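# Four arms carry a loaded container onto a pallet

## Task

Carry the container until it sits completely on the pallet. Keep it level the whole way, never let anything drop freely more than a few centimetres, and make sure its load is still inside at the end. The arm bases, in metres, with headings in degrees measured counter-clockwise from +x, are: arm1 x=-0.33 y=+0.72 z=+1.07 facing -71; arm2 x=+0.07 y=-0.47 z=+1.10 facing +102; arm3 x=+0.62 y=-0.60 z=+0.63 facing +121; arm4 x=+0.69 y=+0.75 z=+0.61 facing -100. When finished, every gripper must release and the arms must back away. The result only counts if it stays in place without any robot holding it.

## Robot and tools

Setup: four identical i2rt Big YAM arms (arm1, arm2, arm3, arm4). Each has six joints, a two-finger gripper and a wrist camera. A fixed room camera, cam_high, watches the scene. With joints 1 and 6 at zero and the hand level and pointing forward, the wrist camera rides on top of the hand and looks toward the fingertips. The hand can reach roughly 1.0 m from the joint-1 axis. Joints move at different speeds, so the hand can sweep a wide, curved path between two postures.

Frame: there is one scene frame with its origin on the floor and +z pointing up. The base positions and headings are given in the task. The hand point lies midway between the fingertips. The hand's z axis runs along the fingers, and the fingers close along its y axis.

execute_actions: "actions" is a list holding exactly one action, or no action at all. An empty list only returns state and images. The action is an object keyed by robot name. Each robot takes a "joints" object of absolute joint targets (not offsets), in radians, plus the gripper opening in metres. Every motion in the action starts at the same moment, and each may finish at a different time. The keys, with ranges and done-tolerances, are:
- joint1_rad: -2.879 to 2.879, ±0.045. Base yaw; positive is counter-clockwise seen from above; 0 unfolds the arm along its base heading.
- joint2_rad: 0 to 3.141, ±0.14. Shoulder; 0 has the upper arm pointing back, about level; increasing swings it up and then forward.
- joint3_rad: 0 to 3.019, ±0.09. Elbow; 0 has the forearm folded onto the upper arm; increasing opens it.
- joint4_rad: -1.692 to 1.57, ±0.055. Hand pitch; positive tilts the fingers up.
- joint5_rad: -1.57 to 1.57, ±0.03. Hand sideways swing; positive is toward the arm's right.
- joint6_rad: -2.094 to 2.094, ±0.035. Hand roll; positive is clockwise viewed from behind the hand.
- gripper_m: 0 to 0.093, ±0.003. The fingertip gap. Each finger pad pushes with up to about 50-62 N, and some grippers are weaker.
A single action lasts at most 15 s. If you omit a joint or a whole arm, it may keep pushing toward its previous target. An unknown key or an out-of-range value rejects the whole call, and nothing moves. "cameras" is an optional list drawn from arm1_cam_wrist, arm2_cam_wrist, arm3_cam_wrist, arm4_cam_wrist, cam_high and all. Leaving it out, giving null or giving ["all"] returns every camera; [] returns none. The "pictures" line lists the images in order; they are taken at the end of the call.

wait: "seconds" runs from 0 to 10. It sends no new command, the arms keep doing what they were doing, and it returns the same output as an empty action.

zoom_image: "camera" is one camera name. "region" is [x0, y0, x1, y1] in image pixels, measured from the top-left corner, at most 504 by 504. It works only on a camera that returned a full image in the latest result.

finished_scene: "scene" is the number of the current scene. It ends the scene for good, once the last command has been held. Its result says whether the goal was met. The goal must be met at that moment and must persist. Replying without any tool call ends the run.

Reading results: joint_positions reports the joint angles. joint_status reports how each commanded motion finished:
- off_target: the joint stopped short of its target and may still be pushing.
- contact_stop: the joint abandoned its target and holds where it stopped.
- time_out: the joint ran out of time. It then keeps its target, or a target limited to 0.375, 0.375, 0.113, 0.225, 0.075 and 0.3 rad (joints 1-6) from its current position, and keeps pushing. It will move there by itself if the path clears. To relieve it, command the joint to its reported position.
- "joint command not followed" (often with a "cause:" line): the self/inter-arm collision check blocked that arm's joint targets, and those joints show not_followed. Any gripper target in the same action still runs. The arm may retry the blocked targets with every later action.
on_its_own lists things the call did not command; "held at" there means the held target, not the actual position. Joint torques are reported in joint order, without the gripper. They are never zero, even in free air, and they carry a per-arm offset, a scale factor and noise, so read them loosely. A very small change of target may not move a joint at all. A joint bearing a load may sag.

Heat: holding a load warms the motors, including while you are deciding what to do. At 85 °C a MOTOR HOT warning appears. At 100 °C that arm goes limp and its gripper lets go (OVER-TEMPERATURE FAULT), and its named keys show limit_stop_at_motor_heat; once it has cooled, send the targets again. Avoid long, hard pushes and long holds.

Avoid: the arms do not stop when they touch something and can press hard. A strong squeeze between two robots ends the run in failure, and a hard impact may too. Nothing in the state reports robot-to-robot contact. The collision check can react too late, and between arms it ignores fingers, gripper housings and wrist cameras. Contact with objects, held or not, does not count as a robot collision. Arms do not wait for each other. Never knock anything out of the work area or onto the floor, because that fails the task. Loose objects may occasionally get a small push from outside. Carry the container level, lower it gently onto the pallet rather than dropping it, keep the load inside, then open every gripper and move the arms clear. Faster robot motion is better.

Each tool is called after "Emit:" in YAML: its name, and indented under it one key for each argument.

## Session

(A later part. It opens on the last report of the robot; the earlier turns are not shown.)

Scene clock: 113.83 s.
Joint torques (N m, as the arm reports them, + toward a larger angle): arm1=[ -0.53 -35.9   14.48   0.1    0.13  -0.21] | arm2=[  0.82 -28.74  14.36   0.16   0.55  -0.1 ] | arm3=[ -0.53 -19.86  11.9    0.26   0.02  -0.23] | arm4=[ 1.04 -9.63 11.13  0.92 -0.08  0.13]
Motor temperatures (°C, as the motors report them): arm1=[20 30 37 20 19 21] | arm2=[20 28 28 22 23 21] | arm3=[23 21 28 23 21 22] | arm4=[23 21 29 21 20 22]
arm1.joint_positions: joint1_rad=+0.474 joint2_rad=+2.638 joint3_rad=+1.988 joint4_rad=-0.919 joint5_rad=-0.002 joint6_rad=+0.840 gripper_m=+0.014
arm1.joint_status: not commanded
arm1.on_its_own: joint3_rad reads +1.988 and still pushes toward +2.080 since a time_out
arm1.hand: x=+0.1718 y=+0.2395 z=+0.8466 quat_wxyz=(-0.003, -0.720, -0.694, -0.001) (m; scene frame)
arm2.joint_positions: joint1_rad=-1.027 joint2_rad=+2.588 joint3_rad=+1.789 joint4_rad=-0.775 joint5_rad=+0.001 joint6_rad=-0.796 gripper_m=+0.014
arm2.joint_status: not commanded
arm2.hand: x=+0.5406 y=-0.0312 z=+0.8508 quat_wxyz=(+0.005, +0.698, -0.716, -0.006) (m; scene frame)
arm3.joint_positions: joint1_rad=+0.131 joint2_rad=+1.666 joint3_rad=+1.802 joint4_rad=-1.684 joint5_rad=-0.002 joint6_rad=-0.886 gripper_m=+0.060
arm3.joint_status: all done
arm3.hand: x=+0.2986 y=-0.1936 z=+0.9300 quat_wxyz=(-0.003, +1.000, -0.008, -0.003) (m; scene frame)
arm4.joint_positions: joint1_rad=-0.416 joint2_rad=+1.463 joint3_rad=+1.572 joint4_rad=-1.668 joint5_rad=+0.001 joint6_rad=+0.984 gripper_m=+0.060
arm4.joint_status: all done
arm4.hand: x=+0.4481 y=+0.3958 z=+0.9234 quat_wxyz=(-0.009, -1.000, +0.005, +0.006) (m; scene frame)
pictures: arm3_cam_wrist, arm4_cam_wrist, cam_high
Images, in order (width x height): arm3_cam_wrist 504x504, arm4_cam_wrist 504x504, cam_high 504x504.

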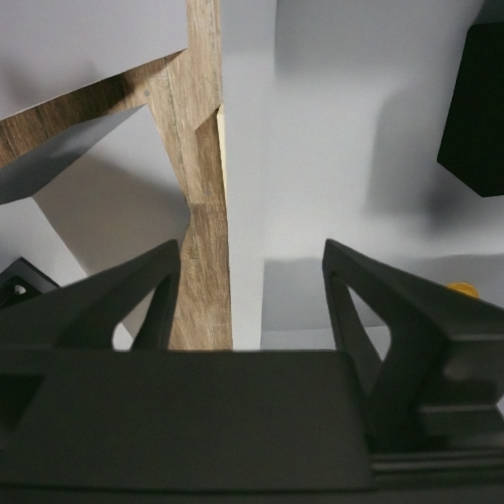

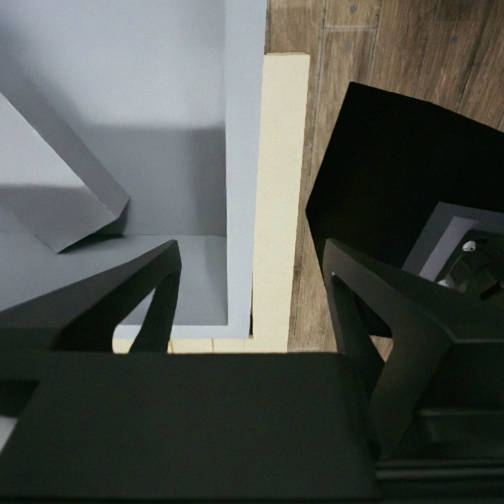

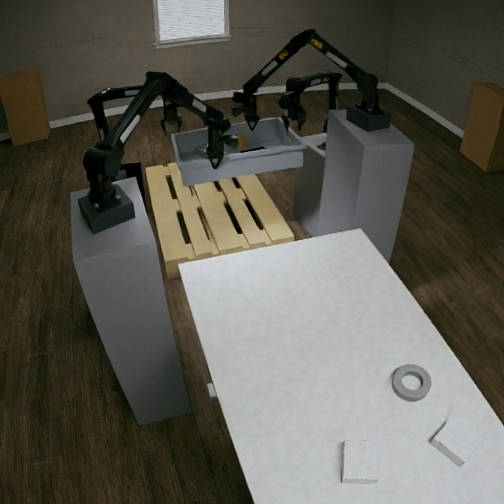

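Emit:
execute_actions:
  actions:
    - {"arm3":{"joints":{"joint3_rad":1.735,"joint4_rad":-1.595}},"arm4":{"joints":{"joint2_rad":1.49,"joint3_rad":1.465,"joint4_rad":-1.545}}}
  cameras: []

Emit:
execute_actions:
  actions:
    - {"arm3":{"joints":{"joint3_rad":1.655,"joint4_rad":-1.515}},"arm4":{"joints":{"joint3_rad":1.36,"joint4_rad":-1.435}}}
  cameras: []

Emit:
execute_actions:
  actions:
    - {"arm3":{"joints":{"gripper_m":0}},"arm4":{"joints":{"gripper_m":0}}}
  cameras: ["arm3_cam_wrist","arm4_cam_wrist","arm1_cam_wrist"]

Scene clock: 123.47 s.
Joint torques (N m, as the arm reports them, + toward a larger angle): arm1=[ -0.55 -35.96  14.47   0.08   0.13  -0.21] | arm2=[  0.75 -28.74  14.37   0.15   0.55  -0.1 ] | arm3=[ -0.85 -19.95   8.52   0.94   0.01  -0.24] | arm4=[  1.04 -10.47  11.34   0.91  -0.08   0.13]
Motor temperatures (°C, as the motors report them): arm1=[20 31 38 20 19 21] | arm2=[20 28 29 22 23 21] | arm3=[23 22 29 23 21 22] | arm4=[23 21 29 21 20 22]
arm1.joint_positions: joint1_rad=+0.474 joint2_rad=+2.638 joint3_rad=+1.988 joint4_rad=-0.919 joint5_rad=-0.002 joint6_rad=+0.840 gripper_m=+0.014
arm1.joint_status: not commanded
arm1.on_its_own: joint3_rad reads +1.988 and still pushes toward +2.080 since a time_out
arm1.hand: x=+0.1718 y=+0.2395 z=+0.8466 quat_wxyz=(-0.003, -0.720, -0.694, -0.001) (m; scene frame)
arm2.joint_positions: joint1_rad=-1.027 joint2_rad=+2.588 joint3_rad=+1.789 joint4_rad=-0.775 joint5_rad=+0.001 joint6_rad=-0.796 gripper_m=+0.014
arm2.joint_status: not commanded
arm2.hand: x=+0.5406 y=-0.0312 z=+0.8508 quat_wxyz=(+0.005, +0.698, -0.716, -0.006) (m; scene frame)
arm3.joint_positions: joint1_rad=+0.131 joint2_rad=+1.665 joint3_rad=+1.725 joint4_rad=-1.608 joint5_rad=-0.002 joint6_rad=-0.886 gripper_m=+0.060
arm3.joint_status: all done
arm3.hand: x=+0.2974 y=-0.1920 z=+0.9013 quat_wxyz=(-0.003, +1.000, -0.008, -0.003) (m; scene frame)
arm4.joint_positions: joint1_rad=-0.416 joint2_rad=+1.478 joint3_rad=+1.461 joint4_rad=-1.559 joint5_rad=+0.001 joint6_rad=+0.984 gripper_m=+0.060
arm4.joint_status: all done
arm4.hand: x=+0.4458 y=+0.3922 z=+0.8747 quat_wxyz=(-0.002, -1.000, +0.005, +0.001) (m; scene frame)
pictures: none
No camera images: the call's "cameras" was empty. Leave "cameras" out to get every camera's image.

Scene clock: 124.30 s.
Joint torques (N m, as the arm reports them, + toward a larger angle): arm1=[ -0.65 -36.02  14.5    0.11   0.13  -0.2 ] | arm2=[  0.84 -28.73  14.36   0.14   0.55  -0.1 ] | arm3=[ -0.71 -19.59   8.24   1.12   0.01  -0.23] | arm4=[ 1.02 -9.89 11.55  0.91 -0.08  0.13]
Motor temperatures (°C, as the motors report them): arm1=[20 31 39 20 19 21] | arm2=[20 29 30 22 23 21] | arm3=[23 22 29 23 21 22] | arm4=[23 21 29 21 20 22]
arm1.joint_positions: joint1_rad=+0.474 joint2_rad=+2.638 joint3_rad=+1.988 joint4_rad=-0.919 joint5_rad=-0.002 joint6_rad=+0.840 gripper_m=+0.014
arm1.joint_status: not commanded
arm1.on_its_own: joint3_rad reads +1.988 and still pushes toward +2.080 since a time_out
arm1.hand: x=+0.1718 y=+0.2395 z=+0.8466 quat_wxyz=(-0.003, -0.720, -0.694, -0.001) (m; scene frame)
arm2.joint_positions: joint1_rad=-1.027 joint2_rad=+2.588 joint3_rad=+1.789 joint4_rad=-0.775 joint5_rad=+0.001 joint6_rad=-0.796 gripper_m=+0.014
arm2.joint_status: not commanded
arm2.hand: x=+0.5406 y=-0.0312 z=+0.8508 quat_wxyz=(+0.005, +0.698, -0.716, -0.006) (m; scene frame)
arm3.joint_positions: joint1_rad=+0.131 joint2_rad=+1.665 joint3_rad=+1.645 joint4_rad=-1.528 joint5_rad=-0.002 joint6_rad=-0.886 gripper_m=+0.060
arm3.joint_status: all done
arm3.hand: x=+0.2973 y=-0.1918 z=+0.8707 quat_wxyz=(-0.003, +1.000, -0.008, -0.003) (m; scene frame)
arm4.joint_positions: joint1_rad=-0.416 joint2_rad=+1.478 joint3_rad=+1.354 joint4_rad=-1.448 joint5_rad=+0.001 joint6_rad=+0.984 gripper_m=+0.060
arm4.joint_status: all done
arm4.hand: x=+0.4467 y=+0.3933 z=+0.8341 quat_wxyz=(-0.004, -1.000, +0.005, +0.002) (m; scene frame)
pictures: none
No camera images: the call's "cameras" was empty. Leave "cameras" out to get every camera's image.

Scene clock: 124.93 s.
Joint torques (N m, as the arm reports them, + toward a larger angle): arm1=[ -0.68 -35.97  14.46   0.31   0.22  -0.21] | arm2=[  0.7  -28.76  14.36   0.13   0.57  -0.1 ] | arm3=[ -0.75 -19.89   8.73   1.23   0.19  -0.34] | arm4=[ 1.46 -9.69 11.38  0.27  0.6  -0.12]
Motor temperatures (°C, as the motors report them): arm1=[20 31 39 20 19 21] | arm2=[20 29 30 22 23 21] | arm3=[23 22 28 23 21 22] | arm4=[23 21 29 21 20 22]
arm1.joint_positions: joint1_rad=+0.474 joint2_rad=+2.638 joint3_rad=+1.988 joint4_rad=-0.924 joint5_rad=-0.005 joint6_rad=+0.841 gripper_m=+0.014
arm1.joint_status: not commanded
arm1.on_its_own: joint3_rad reads +1.988 and still pushes toward +2.080 since a time_out
arm1.hand: x=+0.1711 y=+0.2408 z=+0.8466 quat_wxyz=(+0.000, -0.720, -0.694, -0.003) (m; scene frame)
arm2.joint_positions: joint1_rad=-1.026 joint2_rad=+2.588 joint3_rad=+1.789 joint4_rad=-0.775 joint5_rad=+0.001 joint6_rad=-0.796 gripper_m=+0.014
arm2.joint_status: not commanded
arm2.hand: x=+0.5400 y=-0.0305 z=+0.8509 quat_wxyz=(+0.005, +0.699, -0.715, -0.006) (m; scene frame)
arm3.joint_positions: joint1_rad=+0.134 joint2_rad=+1.664 joint3_rad=+1.642 joint4_rad=-1.531 joint5_rad=-0.006 joint6_rad=-0.877 gripper_m=+0.013
arm3.joint_status: gripper_m off_target (ended at +0.013, target +0.000)
arm3.hand: x=+0.2965 y=-0.1943 z=+0.8699 quat_wxyz=(+0.000, +1.000, -0.011, -0.003) (m; scene frame)
arm4.joint_positions: joint1_rad=-0.418 joint2_rad=+1.477 joint3_rad=+1.354 joint4_rad=-1.430 joint5_rad=-0.014 joint6_rad=+1.010 gripper_m=+0.015
arm4.joint_status: gripper_m off_target (ended at +0.015, target +0.000)
arm4.hand: x=+0.4455 y=+0.3887 z=+0.8349 quat_wxyz=(-0.016, -1.000, +0.019, +0.001) (m; scene frame)
pictures: arm1_cam_wrist, arm3_cam_wrist, arm4_cam_wrist
Images, in order (width x height): arm1_cam_wrist 504x504, arm3_cam_wrist 504x504, arm4_cam_wrist 504x504.

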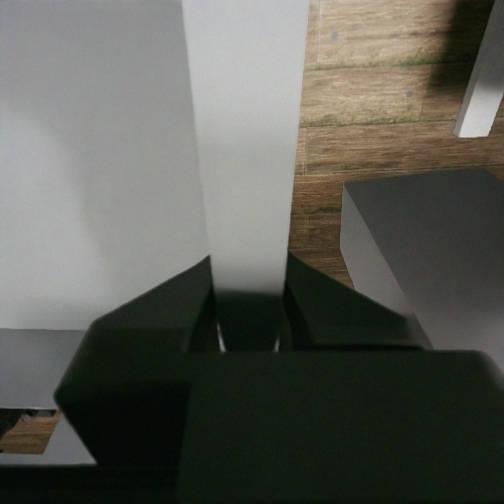

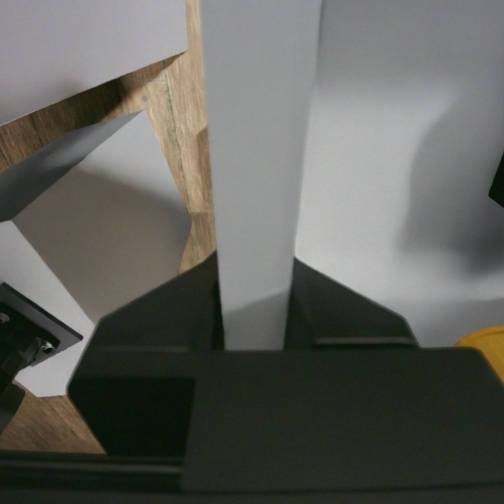

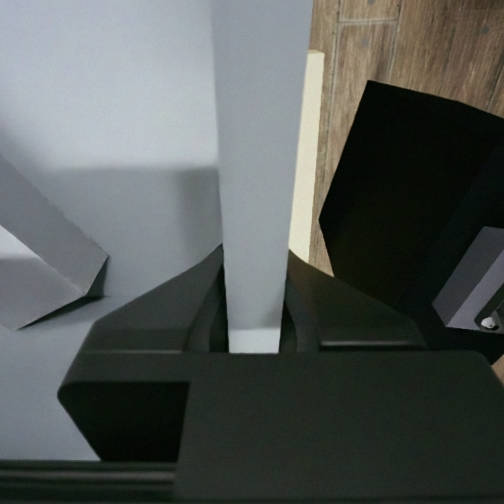

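Emit:
execute_actions:
  actions:
    - {"arm1":{"joints":{"joint2_rad":2.625,"joint3_rad":2.015}},"arm2":{"joints":{"joint2_rad":2.585,"joint3_rad":1.815,"joint5_rad":0}},"arm3":{"joints":{"joint2_rad":1.595,"joint3_rad":1.64,"joint4_rad":-1.49}},"arm4":{"joints":{"joint2_rad":1.40,"joint3_rad":1.44,"joint4_rad":-1.47}}}
  cameras: []

Emit:
execute_actions:
  actions:
    - {"arm1":{"joints":{"gripper_m":0.05}},"arm2":{"joints":{"gripper_m":0.045}},"arm4":{"joints":{"joint3_rad":1.50,"joint4_rad":-1.52}}}
  cameras: ["cam_high"]

Scene clock: 132.07 s.
Joint torques (N m, as the arm reports them, + toward a larger angle): arm1=[ -0.43 -28.93   9.19   0.45   0.62  -0.21] | arm2=[  0.81 -24.47   9.79  -0.08   0.38  -0.1 ] | arm3=[ -1.08 -23.67   9.06   1.11  -0.13  -0.31] | arm4=[  1.28 -14.81  18.58  -0.51   0.6   -0.12]
Motor temperatures (°C, as the motors report them): arm1=[20 31 39 20 19 21] | arm2=[20 29 30 22 23 21] | arm3=[23 22 28 23 21 22] | arm4=[23 21 29 21 20 22]
arm1.joint_positions: joint1_rad=+0.473 joint2_rad=+2.639 joint3_rad=+1.988 joint4_rad=-0.929 joint5_rad=-0.016 joint6_rad=+0.840 gripper_m=+0.014
arm1.joint_status: all done
arm1.hand: x=+0.1712 y=+0.2430 z=+0.8458 quat_wxyz=(+0.003, -0.720, -0.694, -0.008) (m; scene frame)
arm2.joint_positions: joint1_rad=-1.028 joint2_rad=+2.593 joint3_rad=+1.789 joint4_rad=-0.770 joint5_rad=-0.010 joint6_rad=-0.796 gripper_m=+0.014
arm2.joint_status: all done
arm2.hand: x=+0.5390 y=-0.0302 z=+0.8480 quat_wxyz=(+0.004, +0.698, -0.716, -0.012) (m; scene frame)
arm3.joint_positions: joint1_rad=+0.134 joint2_rad=+1.659 joint3_rad=+1.622 joint4_rad=-1.504 joint5_rad=+0.002 joint6_rad=-0.876 gripper_m=+0.013
arm3.joint_status: all done
arm3.hand: x=+0.2971 y=-0.1930 z=+0.8649 quat_wxyz=(-0.007, +1.000, -0.012, -0.004) (m; scene frame)
arm4.joint_positions: joint1_rad=-0.418 joint2_rad=+1.465 joint3_rad=+1.365 joint4_rad=-1.443 joint5_rad=-0.014 joint6_rad=+1.011 gripper_m=+0.014
arm4.joint_status: all done
arm4.hand: x=+0.4463 y=+0.3899 z=+0.8435 quat_wxyz=(-0.020, -1.000, +0.019, +0.004) (m; scene frame)
pictures: none
No camera images: the call's "cameras" was empty. Leave "cameras" out to get every camera's image.

Scene clock: 133.77 s.
Joint torques (N m, as the arm reports them, + toward a larger angle): arm1=[ -0.55 -28.64   9.26   0.48   0.21  -0.12] | arm2=[  0.67 -24.44   9.81  -0.09   0.1   -0.1 ] | arm3=[ -0.72 -23.81  10.42   0.17  -0.7   -0.29] | arm4=[  1.21 -14.82  21.26  -0.56   0.23  -0.13]
Motor temperatures (°C, as the motors report them): arm1=[20 31 39 20 19 21] | arm2=[20 29 30 22 23 21] | arm3=[23 22 28 23 21 22] | arm4=[23 22 30 21 20 22]
arm1.joint_positions: joint1_rad=+0.473 joint2_rad=+2.635 joint3_rad=+1.988 joint4_rad=-0.930 joint5_rad=-0.004 joint6_rad=+0.832 gripper_m=+0.050
arm1.joint_status: all done
arm1.hand: x=+0.1706 y=+0.2407 z=+0.8486 quat_wxyz=(+0.001, -0.717, -0.697, -0.002) (m; scene frame)
arm2.joint_positions: joint1_rad=-1.026 joint2_rad=+2.593 joint3_rad=+1.790 joint4_rad=-0.770 joint5_rad=-0.004 joint6_rad=-0.797 gripper_m=+0.045
arm2.joint_status: all done
arm2.hand: x=+0.5395 y=-0.0302 z=+0.8483 quat_wxyz=(+0.004, +0.699, -0.715, -0.009) (m; scene frame)
arm3.joint_positions: joint1_rad=+0.133 joint2_rad=+1.659 joint3_rad=+1.602 joint4_rad=-1.481 joint5_rad=+0.015 joint6_rad=-0.878 gripper_m=+0.013
arm3.joint_status: not commanded
arm3.hand: x=+0.2991 y=-0.1908 z=+0.8574 quat_wxyz=(-0.013, +1.000, -0.011, +0.000) (m; scene frame)
arm4.joint_positions: joint1_rad=-0.418 joint2_rad=+1.465 joint3_rad=+1.399 joint4_rad=-1.492 joint5_rad=-0.005 joint6_rad=+1.011 gripper_m=+0.014
arm4.joint_status: joint3_rad time_out (moved +0.034 of +0.135); the others done
arm4.on_its_own: joint3_rad reads +1.399 and still pushes toward +1.500 since a time_out
arm4.hand: x=+0.4466 y=+0.3930 z=+0.8563 quat_wxyz=(-0.011, -1.000, +0.019, +0.003) (m; scene frame)
pictures: cam_high
Images, in order (width x height): cam_high 504x504.

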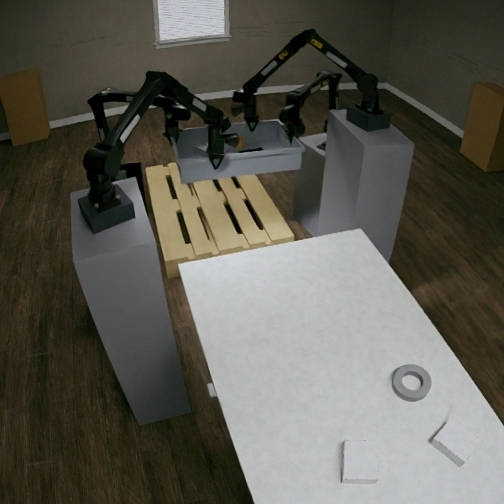

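Emit:
execute_actions:
  actions:
    - {"arm1":{"joints":{"joint2_rad":2.47,"joint3_rad":1.935,"joint4_rad":-1.02,"gripper_m":0.06}},"arm2":{"joints":{"joint2_rad":2.425,"joint3_rad":1.735,"joint4_rad":-0.885,"gripper_m":0.05}},"arm4":{"joints":{"joint3_rad":1.485}}}
  cameras: []

Emit:
execute_actions:
  actions:
    - {"arm1":{"joints":{"joint2_rad":1.6,"joint3_rad":1.5}},"arm2":{"joints":{"joint2_rad":1.6,"joint3_rad":1.6}},"arm3":{"joints":{"joint1_rad":-0.04,"joint2_rad":1.495,"joint3_rad":1.305,"joint4_rad":-1.25,"joint6_rad":-1.055}},"arm4":{"joints":{"joint1_rad":-0.195,"joint2_rad":1.30,"joint3_rad":1.18,"joint4_rad":-1.295,"joint6_rad":1.22}}}
  cameras: []

Emit:
execute_actions:
  actions:
    - {"arm1":{"joints":{"joint1_rad":-0.1,"joint2_rad":1.0,"joint3_rad":1.2}},"arm2":{"joints":{"joint1_rad":-0.3,"joint2_rad":1.0,"joint3_rad":1.3}},"arm3":{"joints":{"joint1_rad":-0.235,"joint2_rad":1.56,"joint3_rad":1.04,"joint4_rad":-0.97,"joint6_rad":-1.255}},"arm4":{"joints":{"joint1_rad":0.055,"joint2_rad":1.38,"joint3_rad":0.93,"joint4_rad":-1.01,"joint6_rad":1.47}}}
  cameras: ["cam_high"]

Scene clock: 146.07 s.
Joint torques (N m, as the arm reports them, + toward a larger angle): arm1=[ -0.59 -25.27   8.07   0.31   0.2   -0.13] | arm2=[  0.64 -21.76   8.21  -0.64   0.01  -0.1 ] | arm3=[ -0.96 -24.01  10.44   0.01  -0.71  -0.31] | arm4=[  1.22 -14.86  19.7   -0.54   0.23  -0.13]
Motor temperatures (°C, as the motors report them): arm1=[20 30 36 20 19 21] | arm2=[20 28 29 22 23 21] | arm3=[23 22 28 23 22 22] | arm4=[23 22 35 21 20 22]
arm1.joint_positions: joint1_rad=+0.473 joint2_rad=+2.447 joint3_rad=+1.930 joint4_rad=-1.008 joint5_rad=-0.004 joint6_rad=+0.831 gripper_m=+0.060
arm1.joint_status: all done
arm1.hand: x=+0.1776 y=+0.2339 z=+0.9562 quat_wxyz=(-0.024, -0.717, -0.697, -0.003) (m; scene frame)
arm2.joint_positions: joint1_rad=-1.026 joint2_rad=+2.402 joint3_rad=+1.739 joint4_rad=-0.871 joint5_rad=-0.002 joint6_rad=-0.797 gripper_m=+0.050
arm2.joint_status: all done
arm2.hand: x=+0.5499 y=-0.0224 z=+0.9533 quat_wxyz=(-0.015, +0.699, -0.715, -0.007) (m; scene frame)
arm3.joint_positions: joint1_rad=+0.133 joint2_rad=+1.659 joint3_rad=+1.602 joint4_rad=-1.480 joint5_rad=+0.015 joint6_rad=-0.878 gripper_m=+0.013
arm3.joint_status: not commanded
arm3.hand: x=+0.2990 y=-0.1906 z=+0.8574 quat_wxyz=(-0.013, +1.000, -0.011, +0.000) (m; scene frame)
arm4.joint_positions: joint1_rad=-0.418 joint2_rad=+1.465 joint3_rad=+1.399 joint4_rad=-1.492 joint5_rad=-0.005 joint6_rad=+1.011 gripper_m=+0.014
arm4.joint_status: all done
arm4.hand: x=+0.4467 y=+0.3931 z=+0.8563 quat_wxyz=(-0.011, -1.000, +0.019, +0.003) (m; scene frame)
pictures: none
No camera images: the call's "cameras" was empty. Leave "cameras" out to get every camera's image.

Scene clock: 148.00 s.
Joint torques (N m, as the arm reports them, + toward a larger angle): arm1=[ -0.5  -17.01   9.28   1.14   0.19  -0.15] | arm2=[  0.58 -14.12  12.51   0.86   0.03  -0.05] | arm3=[  0.3  -21.58  10.44  -0.18  -0.66  -0.03] | arm4=[  0.78 -13.38  17.19   0.85  -0.04  -0.23]
Motor temperatures (°C, as the motors report them): arm1=[20 30 36 20 19 21] | arm2=[20 28 29 22 23 21] | arm3=[23 22 28 23 22 22] | arm4=[23 22 34 21 20 22]
arm1.joint_positions: joint1_rad=+0.473 joint2_rad=+1.593 joint3_rad=+1.502 joint4_rad=-1.012 joint5_rad=-0.004 joint6_rad=+0.831 gripper_m=+0.060
arm1.joint_status: all done
arm1.hand: x=+0.0974 y=+0.3109 z=+1.3224 quat_wxyz=(-0.233, -0.697, -0.678, -0.010) (m; scene frame)
arm2.joint_positions: joint1_rad=-1.026 joint2_rad=+1.583 joint3_rad=+1.596 joint4_rad=-0.877 joint5_rad=-0.002 joint6_rad=-0.797 gripper_m=+0.050
arm2.joint_status: all done
arm2.hand: x=+0.5407 y=-0.0393 z=+1.4255 quat_wxyz=(-0.343, +0.655, -0.673, +0.001) (m; scene frame)
arm3.joint_positions: joint1_rad=-0.053 joint2_rad=+1.558 joint3_rad=+1.262 joint4_rad=-1.237 joint5_rad=+0.014 joint6_rad=-1.066 gripper_m=+0.013
arm3.joint_status: all done
arm3.hand: x=+0.4042 y=-0.1869 z=+0.7768 quat_wxyz=(-0.015, +1.000, -0.010, +0.002) (m; scene frame)
arm4.joint_positions: joint1_rad=-0.188 joint2_rad=+1.369 joint3_rad=+1.116 joint4_rad=-1.306 joint5_rad=+0.001 joint6_rad=+1.242 gripper_m=+0.014
arm4.joint_status: all done
arm4.hand: x=+0.5510 y=+0.3919 z=+0.7864 quat_wxyz=(-0.010, -1.000, +0.020, +0.004) (m; scene frame)
pictures: none
No camera images: the call's "cameras" was empty. Leave "cameras" out to get every camera's image.

Scene clock: 149.57 s.
Joint torques (N m, as the arm reports them, + toward a larger angle): arm1=[-1.33 -6.93  9.36  1.46 -0.02 -0.15] | arm2=[ 0.23 -4.35 10.6   1.25  0.01 -0.04] | arm3=[ -0.29 -19.02   8.31  -0.57  -0.51  -0.1 ] | arm4=[  0.7  -12.82  14.17   0.38   0.1   -0.22]
Motor temperatures (°C, as the motors report them): arm1=[20 30 36 20 19 21] | arm2=[20 28 29 22 23 21] | arm3=[23 22 28 23 22 22] | arm4=[23 22 34 21 20 22]
arm1.joint_positions: joint1_rad=-0.090 joint2_rad=+0.997 joint3_rad=+1.204 joint4_rad=-1.012 joint5_rad=+0.001 joint6_rad=+0.829 gripper_m=+0.060
arm1.joint_status: all done
arm1.hand: x=-0.2285 y=+0.3143 z=+1.4550 quat_wxyz=(-0.363, -0.818, -0.437, +0.092) (m; scene frame)
arm2.joint_positions: joint1_rad=-0.305 joint2_rad=+0.991 joint3_rad=+1.315 joint4_rad=-0.877 joint5_rad=-0.001 joint6_rad=-0.797 gripper_m=+0.050
arm2.joint_status: all done
arm2.hand: x=+0.1216 y=-0.0336 z=+1.5816 quat_wxyz=(-0.459, +0.789, -0.371, -0.168) (m; scene frame)
arm3.joint_positions: joint1_rad=-0.249 joint2_rad=+1.608 joint3_rad=+1.011 joint4_rad=-0.948 joint5_rad=+0.010 joint6_rad=-1.260 gripper_m=+0.013
arm3.joint_status: all done
arm3.hand: x=+0.4974 y=-0.1868 z=+0.6709 quat_wxyz=(-0.009, +1.000, -0.011, +0.006) (m; scene frame)
arm4.joint_positions: joint1_rad=+0.060 joint2_rad=+1.442 joint3_rad=+0.882 joint4_rad=-1.010 joint5_rad=-0.002 joint6_rad=+1.491 gripper_m=+0.014
arm4.joint_status: all done
arm4.hand: x=+0.6460 y=+0.3882 z=+0.6787 quat_wxyz=(-0.005, -1.000, +0.020, +0.001) (m; scene frame)
pictures: cam_high
Images, in order (width x height): cam_high 504x504.

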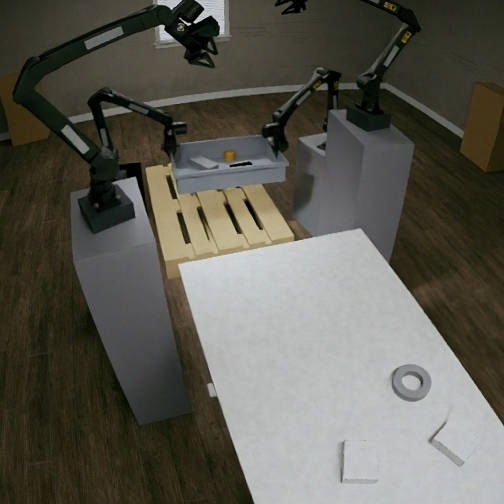

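Emit:
execute_actions:
  actions: []
  cameras: ["cam_high"]

Emit:
execute_actions:
  actions:
    - {"arm3":{"joints":{"joint1_rad":-0.425,"joint2_rad":1.732,"joint3_rad":0.89,"joint4_rad":-0.69,"joint6_rad":-1.445}},"arm4":{"joints":{"joint1_rad":0.277,"joint2_rad":1.563,"joint3_rad":0.793,"joint4_rad":-0.705,"joint6_rad":1.685}}}
  cameras: ["cam_high"]

Scene clock: 167.63 s.
Joint torques (N m, as the arm reports them, + toward a larger angle): arm1=[-1.45 -6.33  9.36  1.47 -0.01 -0.16] | arm2=[ 0.33 -4.42 10.57  1.22  0.01 -0.03] | arm3=[ -0.23 -19.24   8.29  -0.48  -0.51  -0.1 ] | arm4=[  0.87 -12.84  14.16   0.39   0.1   -0.23]
Motor temperatures (°C, as the motors report them): arm1=[20 27 35 20 19 21] | arm2=[20 27 28 22 23 21] | arm3=[23 22 27 23 22 22] | arm4=[23 22 32 21 20 22]
arm1.joint_positions: joint1_rad=-0.090 joint2_rad=+0.997 joint3_rad=+1.204 joint4_rad=-1.012 joint5_rad=+0.001 joint6_rad=+0.829 gripper_m=+0.060
arm1.joint_status: all done
arm1.hand: x=-0.2285 y=+0.3143 z=+1.4550 quat_wxyz=(-0.363, -0.818, -0.437, +0.092) (m; scene frame)
arm2.joint_positions: joint1_rad=-0.305 joint2_rad=+0.991 joint3_rad=+1.315 joint4_rad=-0.877 joint5_rad=-0.001 joint6_rad=-0.797 gripper_m=+0.050
arm2.joint_status: all done
arm2.hand: x=+0.1216 y=-0.0336 z=+1.5816 quat_wxyz=(-0.459, +0.789, -0.371, -0.168) (m; scene frame)
arm3.joint_positions: joint1_rad=-0.249 joint2_rad=+1.608 joint3_rad=+1.011 joint4_rad=-0.948 joint5_rad=+0.010 joint6_rad=-1.260 gripper_m=+0.013
arm3.joint_status: all done
arm3.hand: x=+0.4974 y=-0.1868 z=+0.6709 quat_wxyz=(-0.009, +1.000, -0.011, +0.006) (m; scene frame)
arm4.joint_positions: joint1_rad=+0.060 joint2_rad=+1.442 joint3_rad=+0.882 joint4_rad=-1.010 joint5_rad=-0.002 joint6_rad=+1.491 gripper_m=+0.014
arm4.joint_status: all done
arm4.hand: x=+0.6460 y=+0.3882 z=+0.6787 quat_wxyz=(-0.005, -1.000, +0.020, +0.001) (m; scene frame)
pictures: cam_high
Images, in order (width x height): cam_high 504x504.

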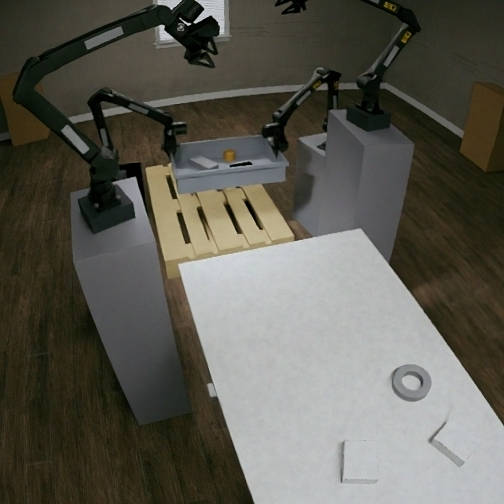

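Scene clock: 168.70 s.
Joint torques (N m, as the arm reports them, + toward a larger angle): arm1=[-1.36 -6.27  9.33  1.48 -0.01 -0.15] | arm2=[ 0.23 -4.5  10.58  1.2   0.01 -0.03] | arm3=[ -0.15 -19.67   4.61  -0.86  -0.36  -0.05] | arm4=[  1.09 -13.81   9.76   0.27  -0.04  -0.18]
Motor temperatures (°C, as the motors report them): arm1=[20 27 35 20 19 21] | arm2=[20 27 28 22 23 21] | arm3=[23 22 27 23 22 22] | arm4=[23 22 32 21 20 22]
arm1.joint_positions: joint1_rad=-0.090 joint2_rad=+0.997 joint3_rad=+1.204 joint4_rad=-1.012 joint5_rad=+0.001 joint6_rad=+0.829 gripper_m=+0.060
arm1.joint_status: not commanded
arm1.hand: x=-0.2285 y=+0.3143 z=+1.4550 quat_wxyz=(-0.363, -0.818, -0.437, +0.092) (m; scene frame)
arm2.joint_positions: joint1_rad=-0.305 joint2_rad=+0.991 joint3_rad=+1.315 joint4_rad=-0.877 joint5_rad=-0.001 joint6_rad=-0.797 gripper_m=+0.050
arm2.joint_status: not commanded
arm2.hand: x=+0.1216 y=-0.0336 z=+1.5816 quat_wxyz=(-0.459, +0.789, -0.371, -0.168) (m; scene frame)
arm3.joint_positions: joint1_rad=-0.441 joint2_rad=+1.775 joint3_rad=+0.892 joint4_rad=-0.659 joint5_rad=+0.007 joint6_rad=-1.457 gripper_m=+0.013
arm3.joint_status: all done
arm3.hand: x=+0.5792 y=-0.1844 z=+0.5722 quat_wxyz=(-0.010, +1.000, -0.009, +0.007) (m; scene frame)
arm4.joint_positions: joint1_rad=+0.280 joint2_rad=+1.631 joint3_rad=+0.768 joint4_rad=-0.703 joint5_rad=+0.001 joint6_rad=+1.703 gripper_m=+0.014
arm4.joint_status: all done
arm4.hand: x=+0.7249 y=+0.3889 z=+0.5805 quat_wxyz=(-0.007, -1.000, +0.016, +0.002) (m; scene frame)
pictures: cam_high
Images, in order (width x height): cam_high 504x504.

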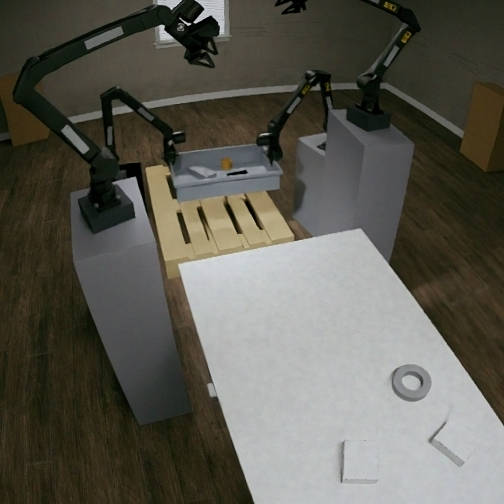

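Emit:
execute_actions:
  actions:
    - {"arm3":{"joints":{"joint2_rad":2.05,"joint3_rad":0.89,"joint4_rad":-0.365}},"arm4":{"joints":{"joint2_rad":1.905,"joint3_rad":0.755,"joint4_rad":-0.335}}}
  cameras: []

Emit:
execute_actions:
  actions:
    - {"arm3":{"joints":{"joint2_rad":2.365,"joint3_rad":0.99,"joint4_rad":-0.14}},"arm4":{"joints":{"joint2_rad":2.252,"joint3_rad":0.845,"joint4_rad":-0.07}}}
  cameras: ["cam_high"]

Scene clock: 175.10 s.
Joint torques (N m, as the arm reports them, + toward a larger angle): arm1=[-1.38 -6.35  9.32  1.49 -0.01 -0.15] | arm2=[ 0.26 -4.49 10.57  1.2   0.01 -0.04] | arm3=[ -0.25 -20.74   2.37  -0.73  -0.29  -0.05] | arm4=[  1.04 -15.27   5.72   0.45  -0.06  -0.19]
Motor temperatures (°C, as the motors report them): arm1=[20 27 35 20 19 21] | arm2=[20 26 28 22 23 21] | arm3=[23 22 27 23 22 22] | arm4=[23 22 30 21 20 22]
arm1.joint_positions: joint1_rad=-0.090 joint2_rad=+0.997 joint3_rad=+1.204 joint4_rad=-1.012 joint5_rad=+0.001 joint6_rad=+0.829 gripper_m=+0.060
arm1.joint_status: not commanded
arm1.hand: x=-0.2285 y=+0.3143 z=+1.4550 quat_wxyz=(-0.363, -0.818, -0.437, +0.092) (m; scene frame)
arm2.joint_positions: joint1_rad=-0.305 joint2_rad=+0.991 joint3_rad=+1.315 joint4_rad=-0.877 joint5_rad=-0.001 joint6_rad=-0.797 gripper_m=+0.050
arm2.joint_status: not commanded
arm2.hand: x=+0.1216 y=-0.0336 z=+1.5816 quat_wxyz=(-0.459, +0.789, -0.371, -0.168) (m; scene frame)
arm3.joint_positions: joint1_rad=-0.439 joint2_rad=+2.086 joint3_rad=+0.894 joint4_rad=-0.340 joint5_rad=+0.005 joint6_rad=-1.456 gripper_m=+0.013
arm3.joint_status: all done
arm3.hand: x=+0.5792 y=-0.1822 z=+0.4514 quat_wxyz=(-0.014, +1.000, -0.008, +0.005) (m; scene frame)
arm4.joint_positions: joint1_rad=+0.280 joint2_rad=+1.963 joint3_rad=+0.735 joint4_rad=-0.336 joint5_rad=+0.002 joint6_rad=+1.703 gripper_m=+0.014
arm4.joint_status: all done
arm4.hand: x=+0.7240 y=+0.3906 z=+0.4610 quat_wxyz=(-0.008, -1.000, +0.016, +0.002) (m; scene frame)
pictures: none
No camera images: the call's "cameras" was empty. Leave "cameras" out to get every camera's image.

Scene clock: 176.23 s.
Joint torques (N m, as the arm reports them, + toward a larger angle): arm1=[-1.31 -6.31  9.35  1.48 -0.01 -0.15] | arm2=[ 0.27 -4.43 10.58  1.2   0.01 -0.03] | arm3=[ -0.86 -21.93   0.79  -0.27  -0.24  -0.08] | arm4=[  1.07 -17.14   2.56   0.83  -0.02  -0.22]
Motor temperatures (°C, as the motors report them): arm1=[20 27 35 20 19 21] | arm2=[20 26 28 22 23 21] | arm3=[23 22 26 23 22 22] | arm4=[23 22 30 21 20 22]
arm1.joint_positions: joint1_rad=-0.090 joint2_rad=+0.997 joint3_rad=+1.204 joint4_rad=-1.012 joint5_rad=+0.001 joint6_rad=+0.829 gripper_m=+0.060
arm1.joint_status: not commanded
arm1.hand: x=-0.2285 y=+0.3143 z=+1.4550 quat_wxyz=(-0.363, -0.818, -0.437, +0.092) (m; scene frame)
arm2.joint_positions: joint1_rad=-0.305 joint2_rad=+0.991 joint3_rad=+1.315 joint4_rad=-0.877 joint5_rad=-0.001 joint6_rad=-0.797 gripper_m=+0.050
arm2.joint_status: not commanded
arm2.hand: x=+0.1216 y=-0.0336 z=+1.5816 quat_wxyz=(-0.459, +0.789, -0.371, -0.168) (m; scene frame)
arm3.joint_positions: joint1_rad=-0.434 joint2_rad=+2.405 joint3_rad=+0.994 joint4_rad=-0.122 joint5_rad=+0.004 joint6_rad=-1.449 gripper_m=+0.013
arm3.joint_status: all done
arm3.hand: x=+0.5779 y=-0.1842 z=+0.3369 quat_wxyz=(-0.013, +1.000, -0.009, +0.005) (m; scene frame)
arm4.joint_positions: joint1_rad=+0.280 joint2_rad=+2.318 joint3_rad=+0.831 joint4_rad=-0.083 joint5_rad=+0.000 joint6_rad=+1.705 gripper_m=+0.014
arm4.joint_status: all done
arm4.hand: x=+0.7241 y=+0.3872 z=+0.3478 quat_wxyz=(-0.005, -1.000, +0.018, +0.002) (m; scene frame)
pictures: cam_high
Images, in order (width x height): cam_high 504x504.

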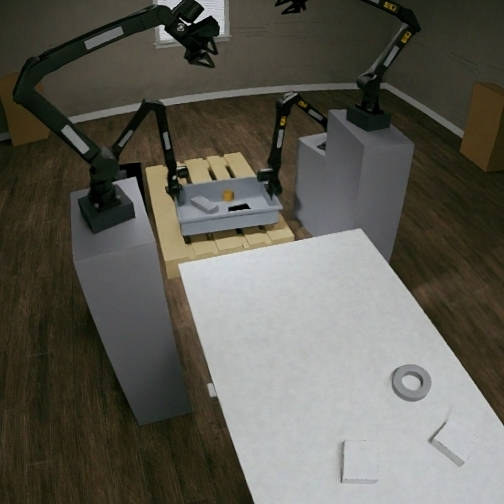

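Emit:
execute_actions:
  actions:
    - {"arm3":{"joints":{"joint2_rad":2.585,"joint3_rad":1.115,"joint4_rad":-0.04}},"arm4":{"joints":{"joint2_rad":2.492,"joint3_rad":0.96,"joint4_rad":0.055}}}
  cameras: ["cam_high"]

Scene clock: 180.03 s.
Joint torques (N m, as the arm reports them, + toward a larger angle): arm1=[-1.43 -6.24  9.39  1.47 -0.02 -0.15] | arm2=[ 0.28 -4.47 10.59  1.21  0.01 -0.04] | arm3=[ -0.9  -23.21  -0.18  -0.27  -0.24  -0.1 ] | arm4=[  1.04 -17.93   0.27   0.98   0.02  -0.21]
Motor temperatures (°C, as the motors report them): arm1=[20 27 35 20 19 21] | arm2=[20 26 28 22 23 21] | arm3=[23 22 26 23 22 22] | arm4=[23 22 29 21 20 22]
arm1.joint_positions: joint1_rad=-0.090 joint2_rad=+0.997 joint3_rad=+1.204 joint4_rad=-1.012 joint5_rad=+0.001 joint6_rad=+0.829 gripper_m=+0.060
arm1.joint_status: not commanded
arm1.hand: x=-0.2285 y=+0.3143 z=+1.4550 quat_wxyz=(-0.363, -0.818, -0.437, +0.092) (m; scene frame)
arm2.joint_positions: joint1_rad=-0.305 joint2_rad=+0.991 joint3_rad=+1.315 joint4_rad=-0.877 joint5_rad=-0.001 joint6_rad=-0.797 gripper_m=+0.050
arm2.joint_status: not commanded
arm2.hand: x=+0.1216 y=-0.0336 z=+1.5816 quat_wxyz=(-0.459, +0.789, -0.371, -0.168) (m; scene frame)
arm3.joint_positions: joint1_rad=-0.433 joint2_rad=+2.631 joint3_rad=+1.121 joint4_rad=-0.025 joint5_rad=+0.004 joint6_rad=-1.448 gripper_m=+0.013
arm3.joint_status: all done
arm3.hand: x=+0.5783 y=-0.1851 z=+0.2546 quat_wxyz=(-0.013, +1.000, -0.009, +0.005) (m; scene frame)
arm4.joint_positions: joint1_rad=+0.280 joint2_rad=+2.565 joint3_rad=+0.956 joint4_rad=+0.040 joint5_rad=+0.000 joint6_rad=+1.705 gripper_m=+0.014
arm4.joint_status: all done
arm4.hand: x=+0.7239 y=+0.3859 z=+0.2647 quat_wxyz=(-0.005, -1.000, +0.018, +0.002) (m; scene frame)
pictures: cam_high
Images, in order (width x height): cam_high 504x504.

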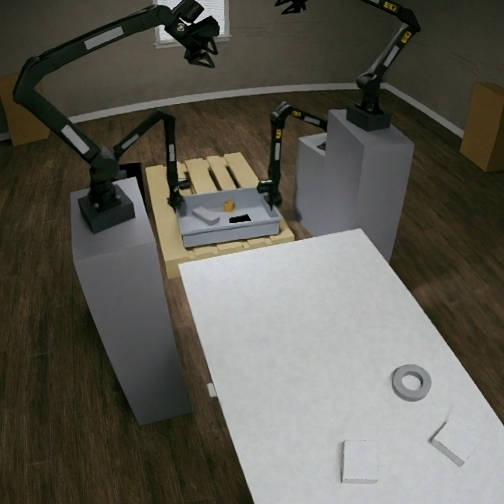

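Emit:
execute_actions:
  actions:
    - {"arm3":{"joints":{"joint2_rad":2.666,"joint3_rad":1.16,"joint4_rad":-0.01}},"arm4":{"joints":{"joint2_rad":2.575,"joint3_rad":1.008,"joint4_rad":0.09}}}
  cameras: []

Scene clock: 184.90 s.
Joint torques (N m, as the arm reports them, + toward a larger angle): arm1=[-1.39 -6.26  9.32  1.49 -0.02 -0.16] | arm2=[ 0.28 -4.43 10.59  1.2   0.02 -0.04] | arm3=[ -0.99 -21.5   -0.07   0.02  -0.42  -0.08] | arm4=[  1.18 -17.3    0.38   1.12   0.18  -0.22]
Motor temperatures (°C, as the motors report them): arm1=[20 26 35 20 19 21] | arm2=[20 26 28 22 23 21] | arm3=[23 23 26 23 22 22] | arm4=[23 23 28 21 20 22]
arm1.joint_positions: joint1_rad=-0.090 joint2_rad=+0.997 joint3_rad=+1.204 joint4_rad=-1.012 joint5_rad=+0.001 joint6_rad=+0.829 gripper_m=+0.060
arm1.joint_status: not commanded
arm1.hand: x=-0.2285 y=+0.3143 z=+1.4550 quat_wxyz=(-0.363, -0.818, -0.437, +0.092) (m; scene frame)
arm2.joint_positions: joint1_rad=-0.305 joint2_rad=+0.991 joint3_rad=+1.315 joint4_rad=-0.877 joint5_rad=-0.001 joint6_rad=-0.797 gripper_m=+0.050
arm2.joint_status: not commanded
arm2.hand: x=+0.1216 y=-0.0336 z=+1.5816 quat_wxyz=(-0.459, +0.789, -0.371, -0.168) (m; scene frame)
arm3.joint_positions: joint1_rad=-0.433 joint2_rad=+2.692 joint3_rad=+1.161 joint4_rad=-0.002 joint5_rad=+0.008 joint6_rad=-1.448 gripper_m=+0.013
arm3.joint_status: all done
arm3.hand: x=+0.5790 y=-0.1863 z=+0.2318 quat_wxyz=(-0.014, +1.000, -0.009, +0.006) (m; scene frame)
arm4.joint_positions: joint1_rad=+0.280 joint2_rad=+2.633 joint3_rad=+1.000 joint4_rad=+0.069 joint5_rad=-0.004 joint6_rad=+1.705 gripper_m=+0.014
arm4.joint_status: all done
arm4.hand: x=+0.7245 y=+0.3838 z=+0.2407 quat_wxyz=(-0.008, -1.000, +0.018, -0.001) (m; scene frame)
pictures: none
No camera images: the call's "cameras" was empty. Leave "cameras" out to get every camera's image.

Contact is starting; one more small step.

Emit:
execute_actions:
  actions:
    - {"arm3":{"joints":{"joint2_rad":2.705,"joint3_rad":1.175,"joint4_rad":0.0}},"arm4":{"joints":{"joint2_rad":2.63,"joint3_rad":1.02,"joint4_rad":0.095}}}
  cameras: ["cam_high"]

Scene clock: 188.70 s.
Joint torques (N m, as the arm reports them, + toward a larger angle): arm1=[-1.32 -6.29  9.32  1.48 -0.02 -0.16] | arm2=[ 0.24 -4.49 10.58  1.22  0.01 -0.03] | arm3=[ -0.93 -19.17   0.35   0.6   -0.56  -0.14] | arm4=[  1.05 -15.62   0.05   0.73   0.31  -0.22]
Motor temperatures (°C, as the motors report them): arm1=[20 26 35 20 19 21] | arm2=[20 26 28 22 23 21] | arm3=[23 23 25 23 22 22] | arm4=[23 23 28 21 20 22]
arm1.joint_positions: joint1_rad=-0.090 joint2_rad=+0.997 joint3_rad=+1.204 joint4_rad=-1.012 joint5_rad=+0.001 joint6_rad=+0.829 gripper_m=+0.060
arm1.joint_status: not commanded
arm1.hand: x=-0.2285 y=+0.3143 z=+1.4550 quat_wxyz=(-0.363, -0.818, -0.437, +0.092) (m; scene frame)
arm2.joint_positions: joint1_rad=-0.305 joint2_rad=+0.991 joint3_rad=+1.315 joint4_rad=-0.877 joint5_rad=-0.001 joint6_rad=-0.797 gripper_m=+0.050
arm2.joint_status: not commanded
arm2.hand: x=+0.1216 y=-0.0336 z=+1.5816 quat_wxyz=(-0.459, +0.789, -0.371, -0.168) (m; scene frame)
arm3.joint_positions: joint1_rad=-0.430 joint2_rad=+2.700 joint3_rad=+1.170 joint4_rad=-0.002 joint5_rad=+0.011 joint6_rad=-1.446 gripper_m=+0.013
arm3.joint_status: all done
arm3.hand: x=+0.5783 y=-0.1848 z=+0.2288 quat_wxyz=(-0.015, +1.000, -0.009, +0.008) (m; scene frame)
arm4.joint_positions: joint1_rad=+0.280 joint2_rad=+2.662 joint3_rad=+1.014 joint4_rad=+0.086 joint5_rad=-0.007 joint6_rad=+1.705 gripper_m=+0.014
arm4.joint_status: all done
arm4.hand: x=+0.7248 y=+0.3859 z=+0.2304 quat_wxyz=(-0.008, -1.000, +0.018, -0.002) (m; scene frame)
pictures: cam_high
Images, in order (width x height): cam_high 504x504.

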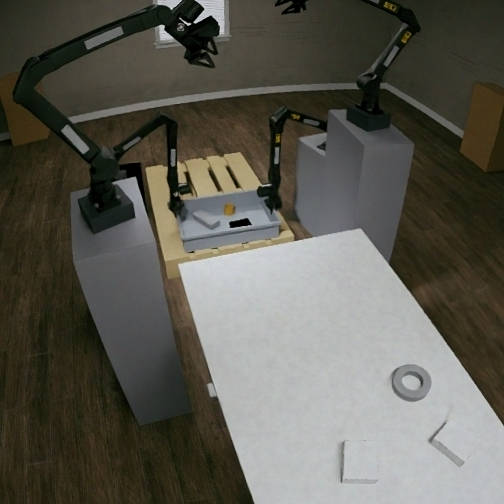

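Emit:
execute_actions:
  actions:
    - {"arm4":{"joints":{"joint2_rad":2.675,"joint3_rad":1.03,"joint4_rad":0.1}}}
  cameras: ["arm4_cam_wrist","arm3_cam_wrist"]

Scene clock: 192.03 s.
Joint torques (N m, as the arm reports them, + toward a larger angle): arm1=[-1.36 -6.33  9.33  1.48 -0.02 -0.16] | arm2=[ 0.29 -4.45 10.58  1.21  0.01 -0.03] | arm3=[ -0.91 -18.84   0.36   0.56  -0.55  -0.13] | arm4=[  1.08 -12.88   1.02   0.89   0.31  -0.22]
Motor temperatures (°C, as the motors report them): arm1=[20 26 35 20 19 21] | arm2=[20 26 28 22 23 21] | arm3=[23 23 25 23 22 22] | arm4=[23 23 27 21 20 22]
arm1.joint_positions: joint1_rad=-0.090 joint2_rad=+0.997 joint3_rad=+1.204 joint4_rad=-1.012 joint5_rad=+0.001 joint6_rad=+0.829 gripper_m=+0.060
arm1.joint_status: not commanded
arm1.hand: x=-0.2285 y=+0.3143 z=+1.4550 quat_wxyz=(-0.363, -0.818, -0.437, +0.092) (m; scene frame)
arm2.joint_positions: joint1_rad=-0.305 joint2_rad=+0.991 joint3_rad=+1.315 joint4_rad=-0.877 joint5_rad=-0.001 joint6_rad=-0.797 gripper_m=+0.050
arm2.joint_status: not commanded
arm2.hand: x=+0.1216 y=-0.0336 z=+1.5816 quat_wxyz=(-0.459, +0.789, -0.371, -0.168) (m; scene frame)
arm3.joint_positions: joint1_rad=-0.430 joint2_rad=+2.700 joint3_rad=+1.170 joint4_rad=-0.002 joint5_rad=+0.011 joint6_rad=-1.446 gripper_m=+0.013
arm3.joint_status: not commanded
arm3.hand: x=+0.5783 y=-0.1848 z=+0.2288 quat_wxyz=(-0.015, +1.000, -0.009, +0.008) (m; scene frame)
arm4.joint_positions: joint1_rad=+0.280 joint2_rad=+2.664 joint3_rad=+1.015 joint4_rad=+0.086 joint5_rad=-0.007 joint6_rad=+1.705 gripper_m=+0.014
arm4.joint_status: all done
arm4.hand: x=+0.7247 y=+0.3866 z=+0.2297 quat_wxyz=(-0.008, -1.000, +0.018, -0.002) (m; scene frame)
pictures: arm3_cam_wrist, arm4_cam_wrist
Images, in order (width x height): arm3_cam_wrist 504x504, arm4_cam_wrist 504x504.

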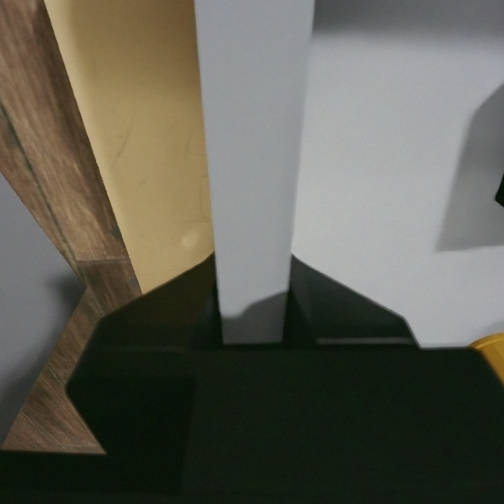

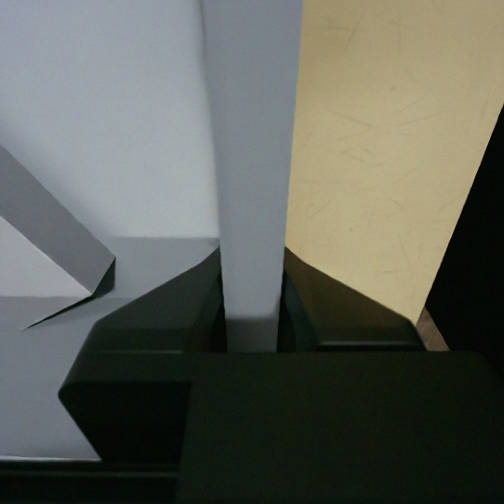

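Both sides have landed. Releasing.

Emit:
execute_actions:
  actions:
    - {"arm3":{"joints":{"gripper_m":0.05}},"arm4":{"joints":{"gripper_m":0.05}}}
  cameras: []

Emit:
execute_actions:
  actions:
    - {"arm3":{"joints":{"joint2_rad":2.40,"joint3_rad":0.97,"joint4_rad":-0.14}},"arm4":{"joints":{"joint2_rad":2.31,"joint3_rad":0.82,"joint4_rad":-0.085}}}
  cameras: []

Emit:
execute_actions:
  actions:
    - {"arm3":{"joints":{"joint2_rad":1.2,"joint3_rad":0.9,"joint4_rad":-1.0}},"arm4":{"joints":{"joint2_rad":1.2,"joint3_rad":0.9,"joint4_rad":-1.0}}}
  cameras: ["cam_high"]

Emit:
zoom_image:
  camera: "cam_high"
  region: [120, 130, 330, 290]

Scene clock: 200.00 s.
Joint torques (N m, as the arm reports them, + toward a larger angle): arm1=[-1.29 -6.24  9.37  1.49 -0.01 -0.16] | arm2=[ 0.27 -4.46 10.57  1.21  0.01 -0.04] | arm3=[ -0.85 -19.12   0.39   0.56  -0.24  -0.14] | arm4=[  0.86 -12.79  -0.06   0.84   0.2   -0.2 ]
Motor temperatures (°C, as the motors report them): arm1=[20 26 35 20 19 21] | arm2=[20 26 28 22 23 21] | arm3=[23 22 25 23 22 22] | arm4=[23 23 27 21 20 22]
arm1.joint_positions: joint1_rad=-0.090 joint2_rad=+0.997 joint3_rad=+1.204 joint4_rad=-1.012 joint5_rad=+0.001 joint6_rad=+0.829 gripper_m=+0.060
arm1.joint_status: not commanded
arm1.hand: x=-0.2285 y=+0.3143 z=+1.4550 quat_wxyz=(-0.363, -0.818, -0.437, +0.092) (m; scene frame)
arm2.joint_positions: joint1_rad=-0.305 joint2_rad=+0.991 joint3_rad=+1.315 joint4_rad=-0.877 joint5_rad=-0.001 joint6_rad=-0.797 gripper_m=+0.050
arm2.joint_status: not commanded
arm2.hand: x=+0.1216 y=-0.0336 z=+1.5816 quat_wxyz=(-0.459, +0.789, -0.371, -0.168) (m; scene frame)
arm3.joint_positions: joint1_rad=-0.430 joint2_rad=+2.700 joint3_rad=+1.170 joint4_rad=-0.002 joint5_rad=+0.004 joint6_rad=-1.445 gripper_m=+0.050
arm3.joint_status: all done
arm3.hand: x=+0.5771 y=-0.1849 z=+0.2288 quat_wxyz=(-0.014, +1.000, -0.009, +0.004) (m; scene frame)
arm4.joint_positions: joint1_rad=+0.280 joint2_rad=+2.664 joint3_rad=+1.028 joint4_rad=+0.088 joint5_rad=-0.004 joint6_rad=+1.701 gripper_m=+0.050
arm4.joint_status: all done
arm4.hand: x=+0.7251 y=+0.3777 z=+0.2295 quat_wxyz=(-0.016, -1.000, +0.016, -0.002) (m; scene frame)
pictures: none
No camera images: the call's "cameras" was empty. Leave "cameras" out to get every camera's image.

Scene clock: 201.10 s.
Joint torques (N m, as the arm reports them, + toward a larger angle): arm1=[-1.36 -6.28  9.36  1.48 -0.01 -0.15] | arm2=[ 0.28 -4.45 10.59  1.2   0.02 -0.03] | arm3=[ -1.   -18.8    0.72   0.03  -0.23  -0.12] | arm4=[  1.08 -12.32   1.22   0.04  -0.08  -0.17]
Motor temperatures (°C, as the motors report them): arm1=[20 26 35 20 19 21] | arm2=[20 26 28 22 23 21] | arm3=[23 22 25 23 22 22] | arm4=[23 23 27 21 20 22]
arm1.joint_positions: joint1_rad=-0.090 joint2_rad=+0.997 joint3_rad=+1.204 joint4_rad=-1.012 joint5_rad=+0.001 joint6_rad=+0.829 gripper_m=+0.060
arm1.joint_status: not commanded
arm1.hand: x=-0.2285 y=+0.3143 z=+1.4550 quat_wxyz=(-0.363, -0.818, -0.437, +0.092) (m; scene frame)
arm2.joint_positions: joint1_rad=-0.305 joint2_rad=+0.991 joint3_rad=+1.315 joint4_rad=-0.877 joint5_rad=-0.001 joint6_rad=-0.797 gripper_m=+0.050
arm2.joint_status: not commanded
arm2.hand: x=+0.1216 y=-0.0336 z=+1.5816 quat_wxyz=(-0.459, +0.789, -0.371, -0.168) (m; scene frame)
arm3.joint_positions: joint1_rad=-0.430 joint2_rad=+2.404 joint3_rad=+0.972 joint4_rad=-0.130 joint5_rad=+0.003 joint6_rad=-1.446 gripper_m=+0.050
arm3.joint_status: all done
arm3.hand: x=+0.5778 y=-0.1989 z=+0.3363 quat_wxyz=(+0.000, +1.000, -0.009, +0.006) (m; scene frame)
arm4.joint_positions: joint1_rad=+0.279 joint2_rad=+2.301 joint3_rad=+0.822 joint4_rad=-0.075 joint5_rad=+0.002 joint6_rad=+1.700 gripper_m=+0.050
arm4.joint_status: all done
arm4.hand: x=+0.7237 y=+0.3847 z=+0.3533 quat_wxyz=(-0.013, -1.000, +0.016, +0.002) (m; scene frame)
pictures: none
No camera images: the call's "cameras" was empty. Leave "cameras" out to get every camera's image.

Scene clock: 202.73 s.
Joint torques (N m, as the arm reports them, + toward a larger angle): arm1=[-1.39 -6.32  9.35  1.48 -0.02 -0.15] | arm2=[ 0.28 -4.43 10.57  1.2   0.02 -0.03] | arm3=[ -0.96 -11.     8.58   0.28  -0.21  -0.08] | arm4=[ 1.12 -7.29 12.28  0.43 -0.09 -0.2 ]
Motor temperatures (°C, as the motors report them): arm1=[20 26 35 20 19 21] | arm2=[20 26 28 22 23 21] | arm3=[23 22 25 23 22 22] | arm4=[23 22 27 21 20 22]
arm1.joint_positions: joint1_rad=-0.090 joint2_rad=+0.997 joint3_rad=+1.204 joint4_rad=-1.012 joint5_rad=+0.001 joint6_rad=+0.829 gripper_m=+0.060
arm1.joint_status: not commanded
arm1.hand: x=-0.2285 y=+0.3143 z=+1.4550 quat_wxyz=(-0.363, -0.818, -0.437, +0.092) (m; scene frame)
arm2.joint_positions: joint1_rad=-0.305 joint2_rad=+0.991 joint3_rad=+1.315 joint4_rad=-0.877 joint5_rad=-0.001 joint6_rad=-0.797 gripper_m=+0.050
arm2.joint_status: not commanded
arm2.hand: x=+0.1216 y=-0.0336 z=+1.5816 quat_wxyz=(-0.459, +0.789, -0.371, -0.168) (m; scene frame)
arm3.joint_positions: joint1_rad=-0.430 joint2_rad=+1.210 joint3_rad=+0.886 joint4_rad=-0.990 joint5_rad=+0.003 joint6_rad=-1.446 gripper_m=+0.050
arm3.joint_status: all done
arm3.hand: x=+0.5765 y=-0.2210 z=+0.7751 quat_wxyz=(-0.122, +0.992, -0.009, -0.008) (m; scene frame)
arm4.joint_positions: joint1_rad=+0.279 joint2_rad=+1.197 joint3_rad=+0.886 joint4_rad=-0.987 joint5_rad=+0.002 joint6_rad=+1.700 gripper_m=+0.050
arm4.joint_status: all done
arm4.hand: x=+0.7265 y=+0.3758 z=+0.7665 quat_wxyz=(-0.140, -0.990, +0.015, -0.013) (m; scene frame)
pictures: cam_high
Images, in order (width x height): cam_high 504x504.

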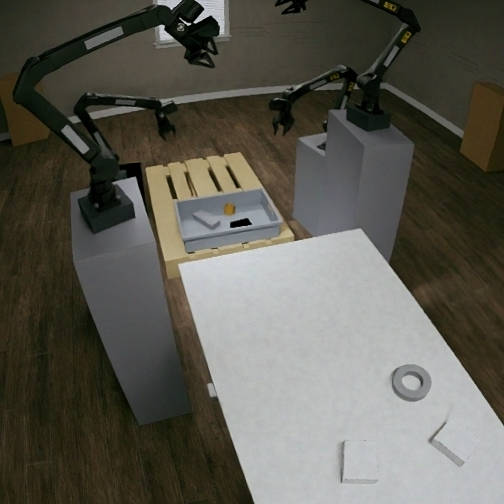

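Region (120, 130, 330, 290) of cam_high's 504x504 image, scaled by 2.400, with more detail than that image has; it fills the top 384 rows of this view, and the rest is white.

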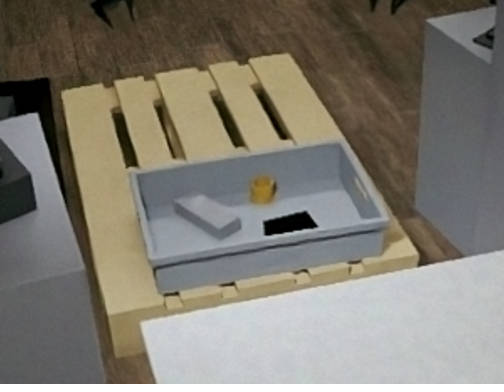

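Emit:
finished_scene:
  scene: 2

The scene is finished: the task was done.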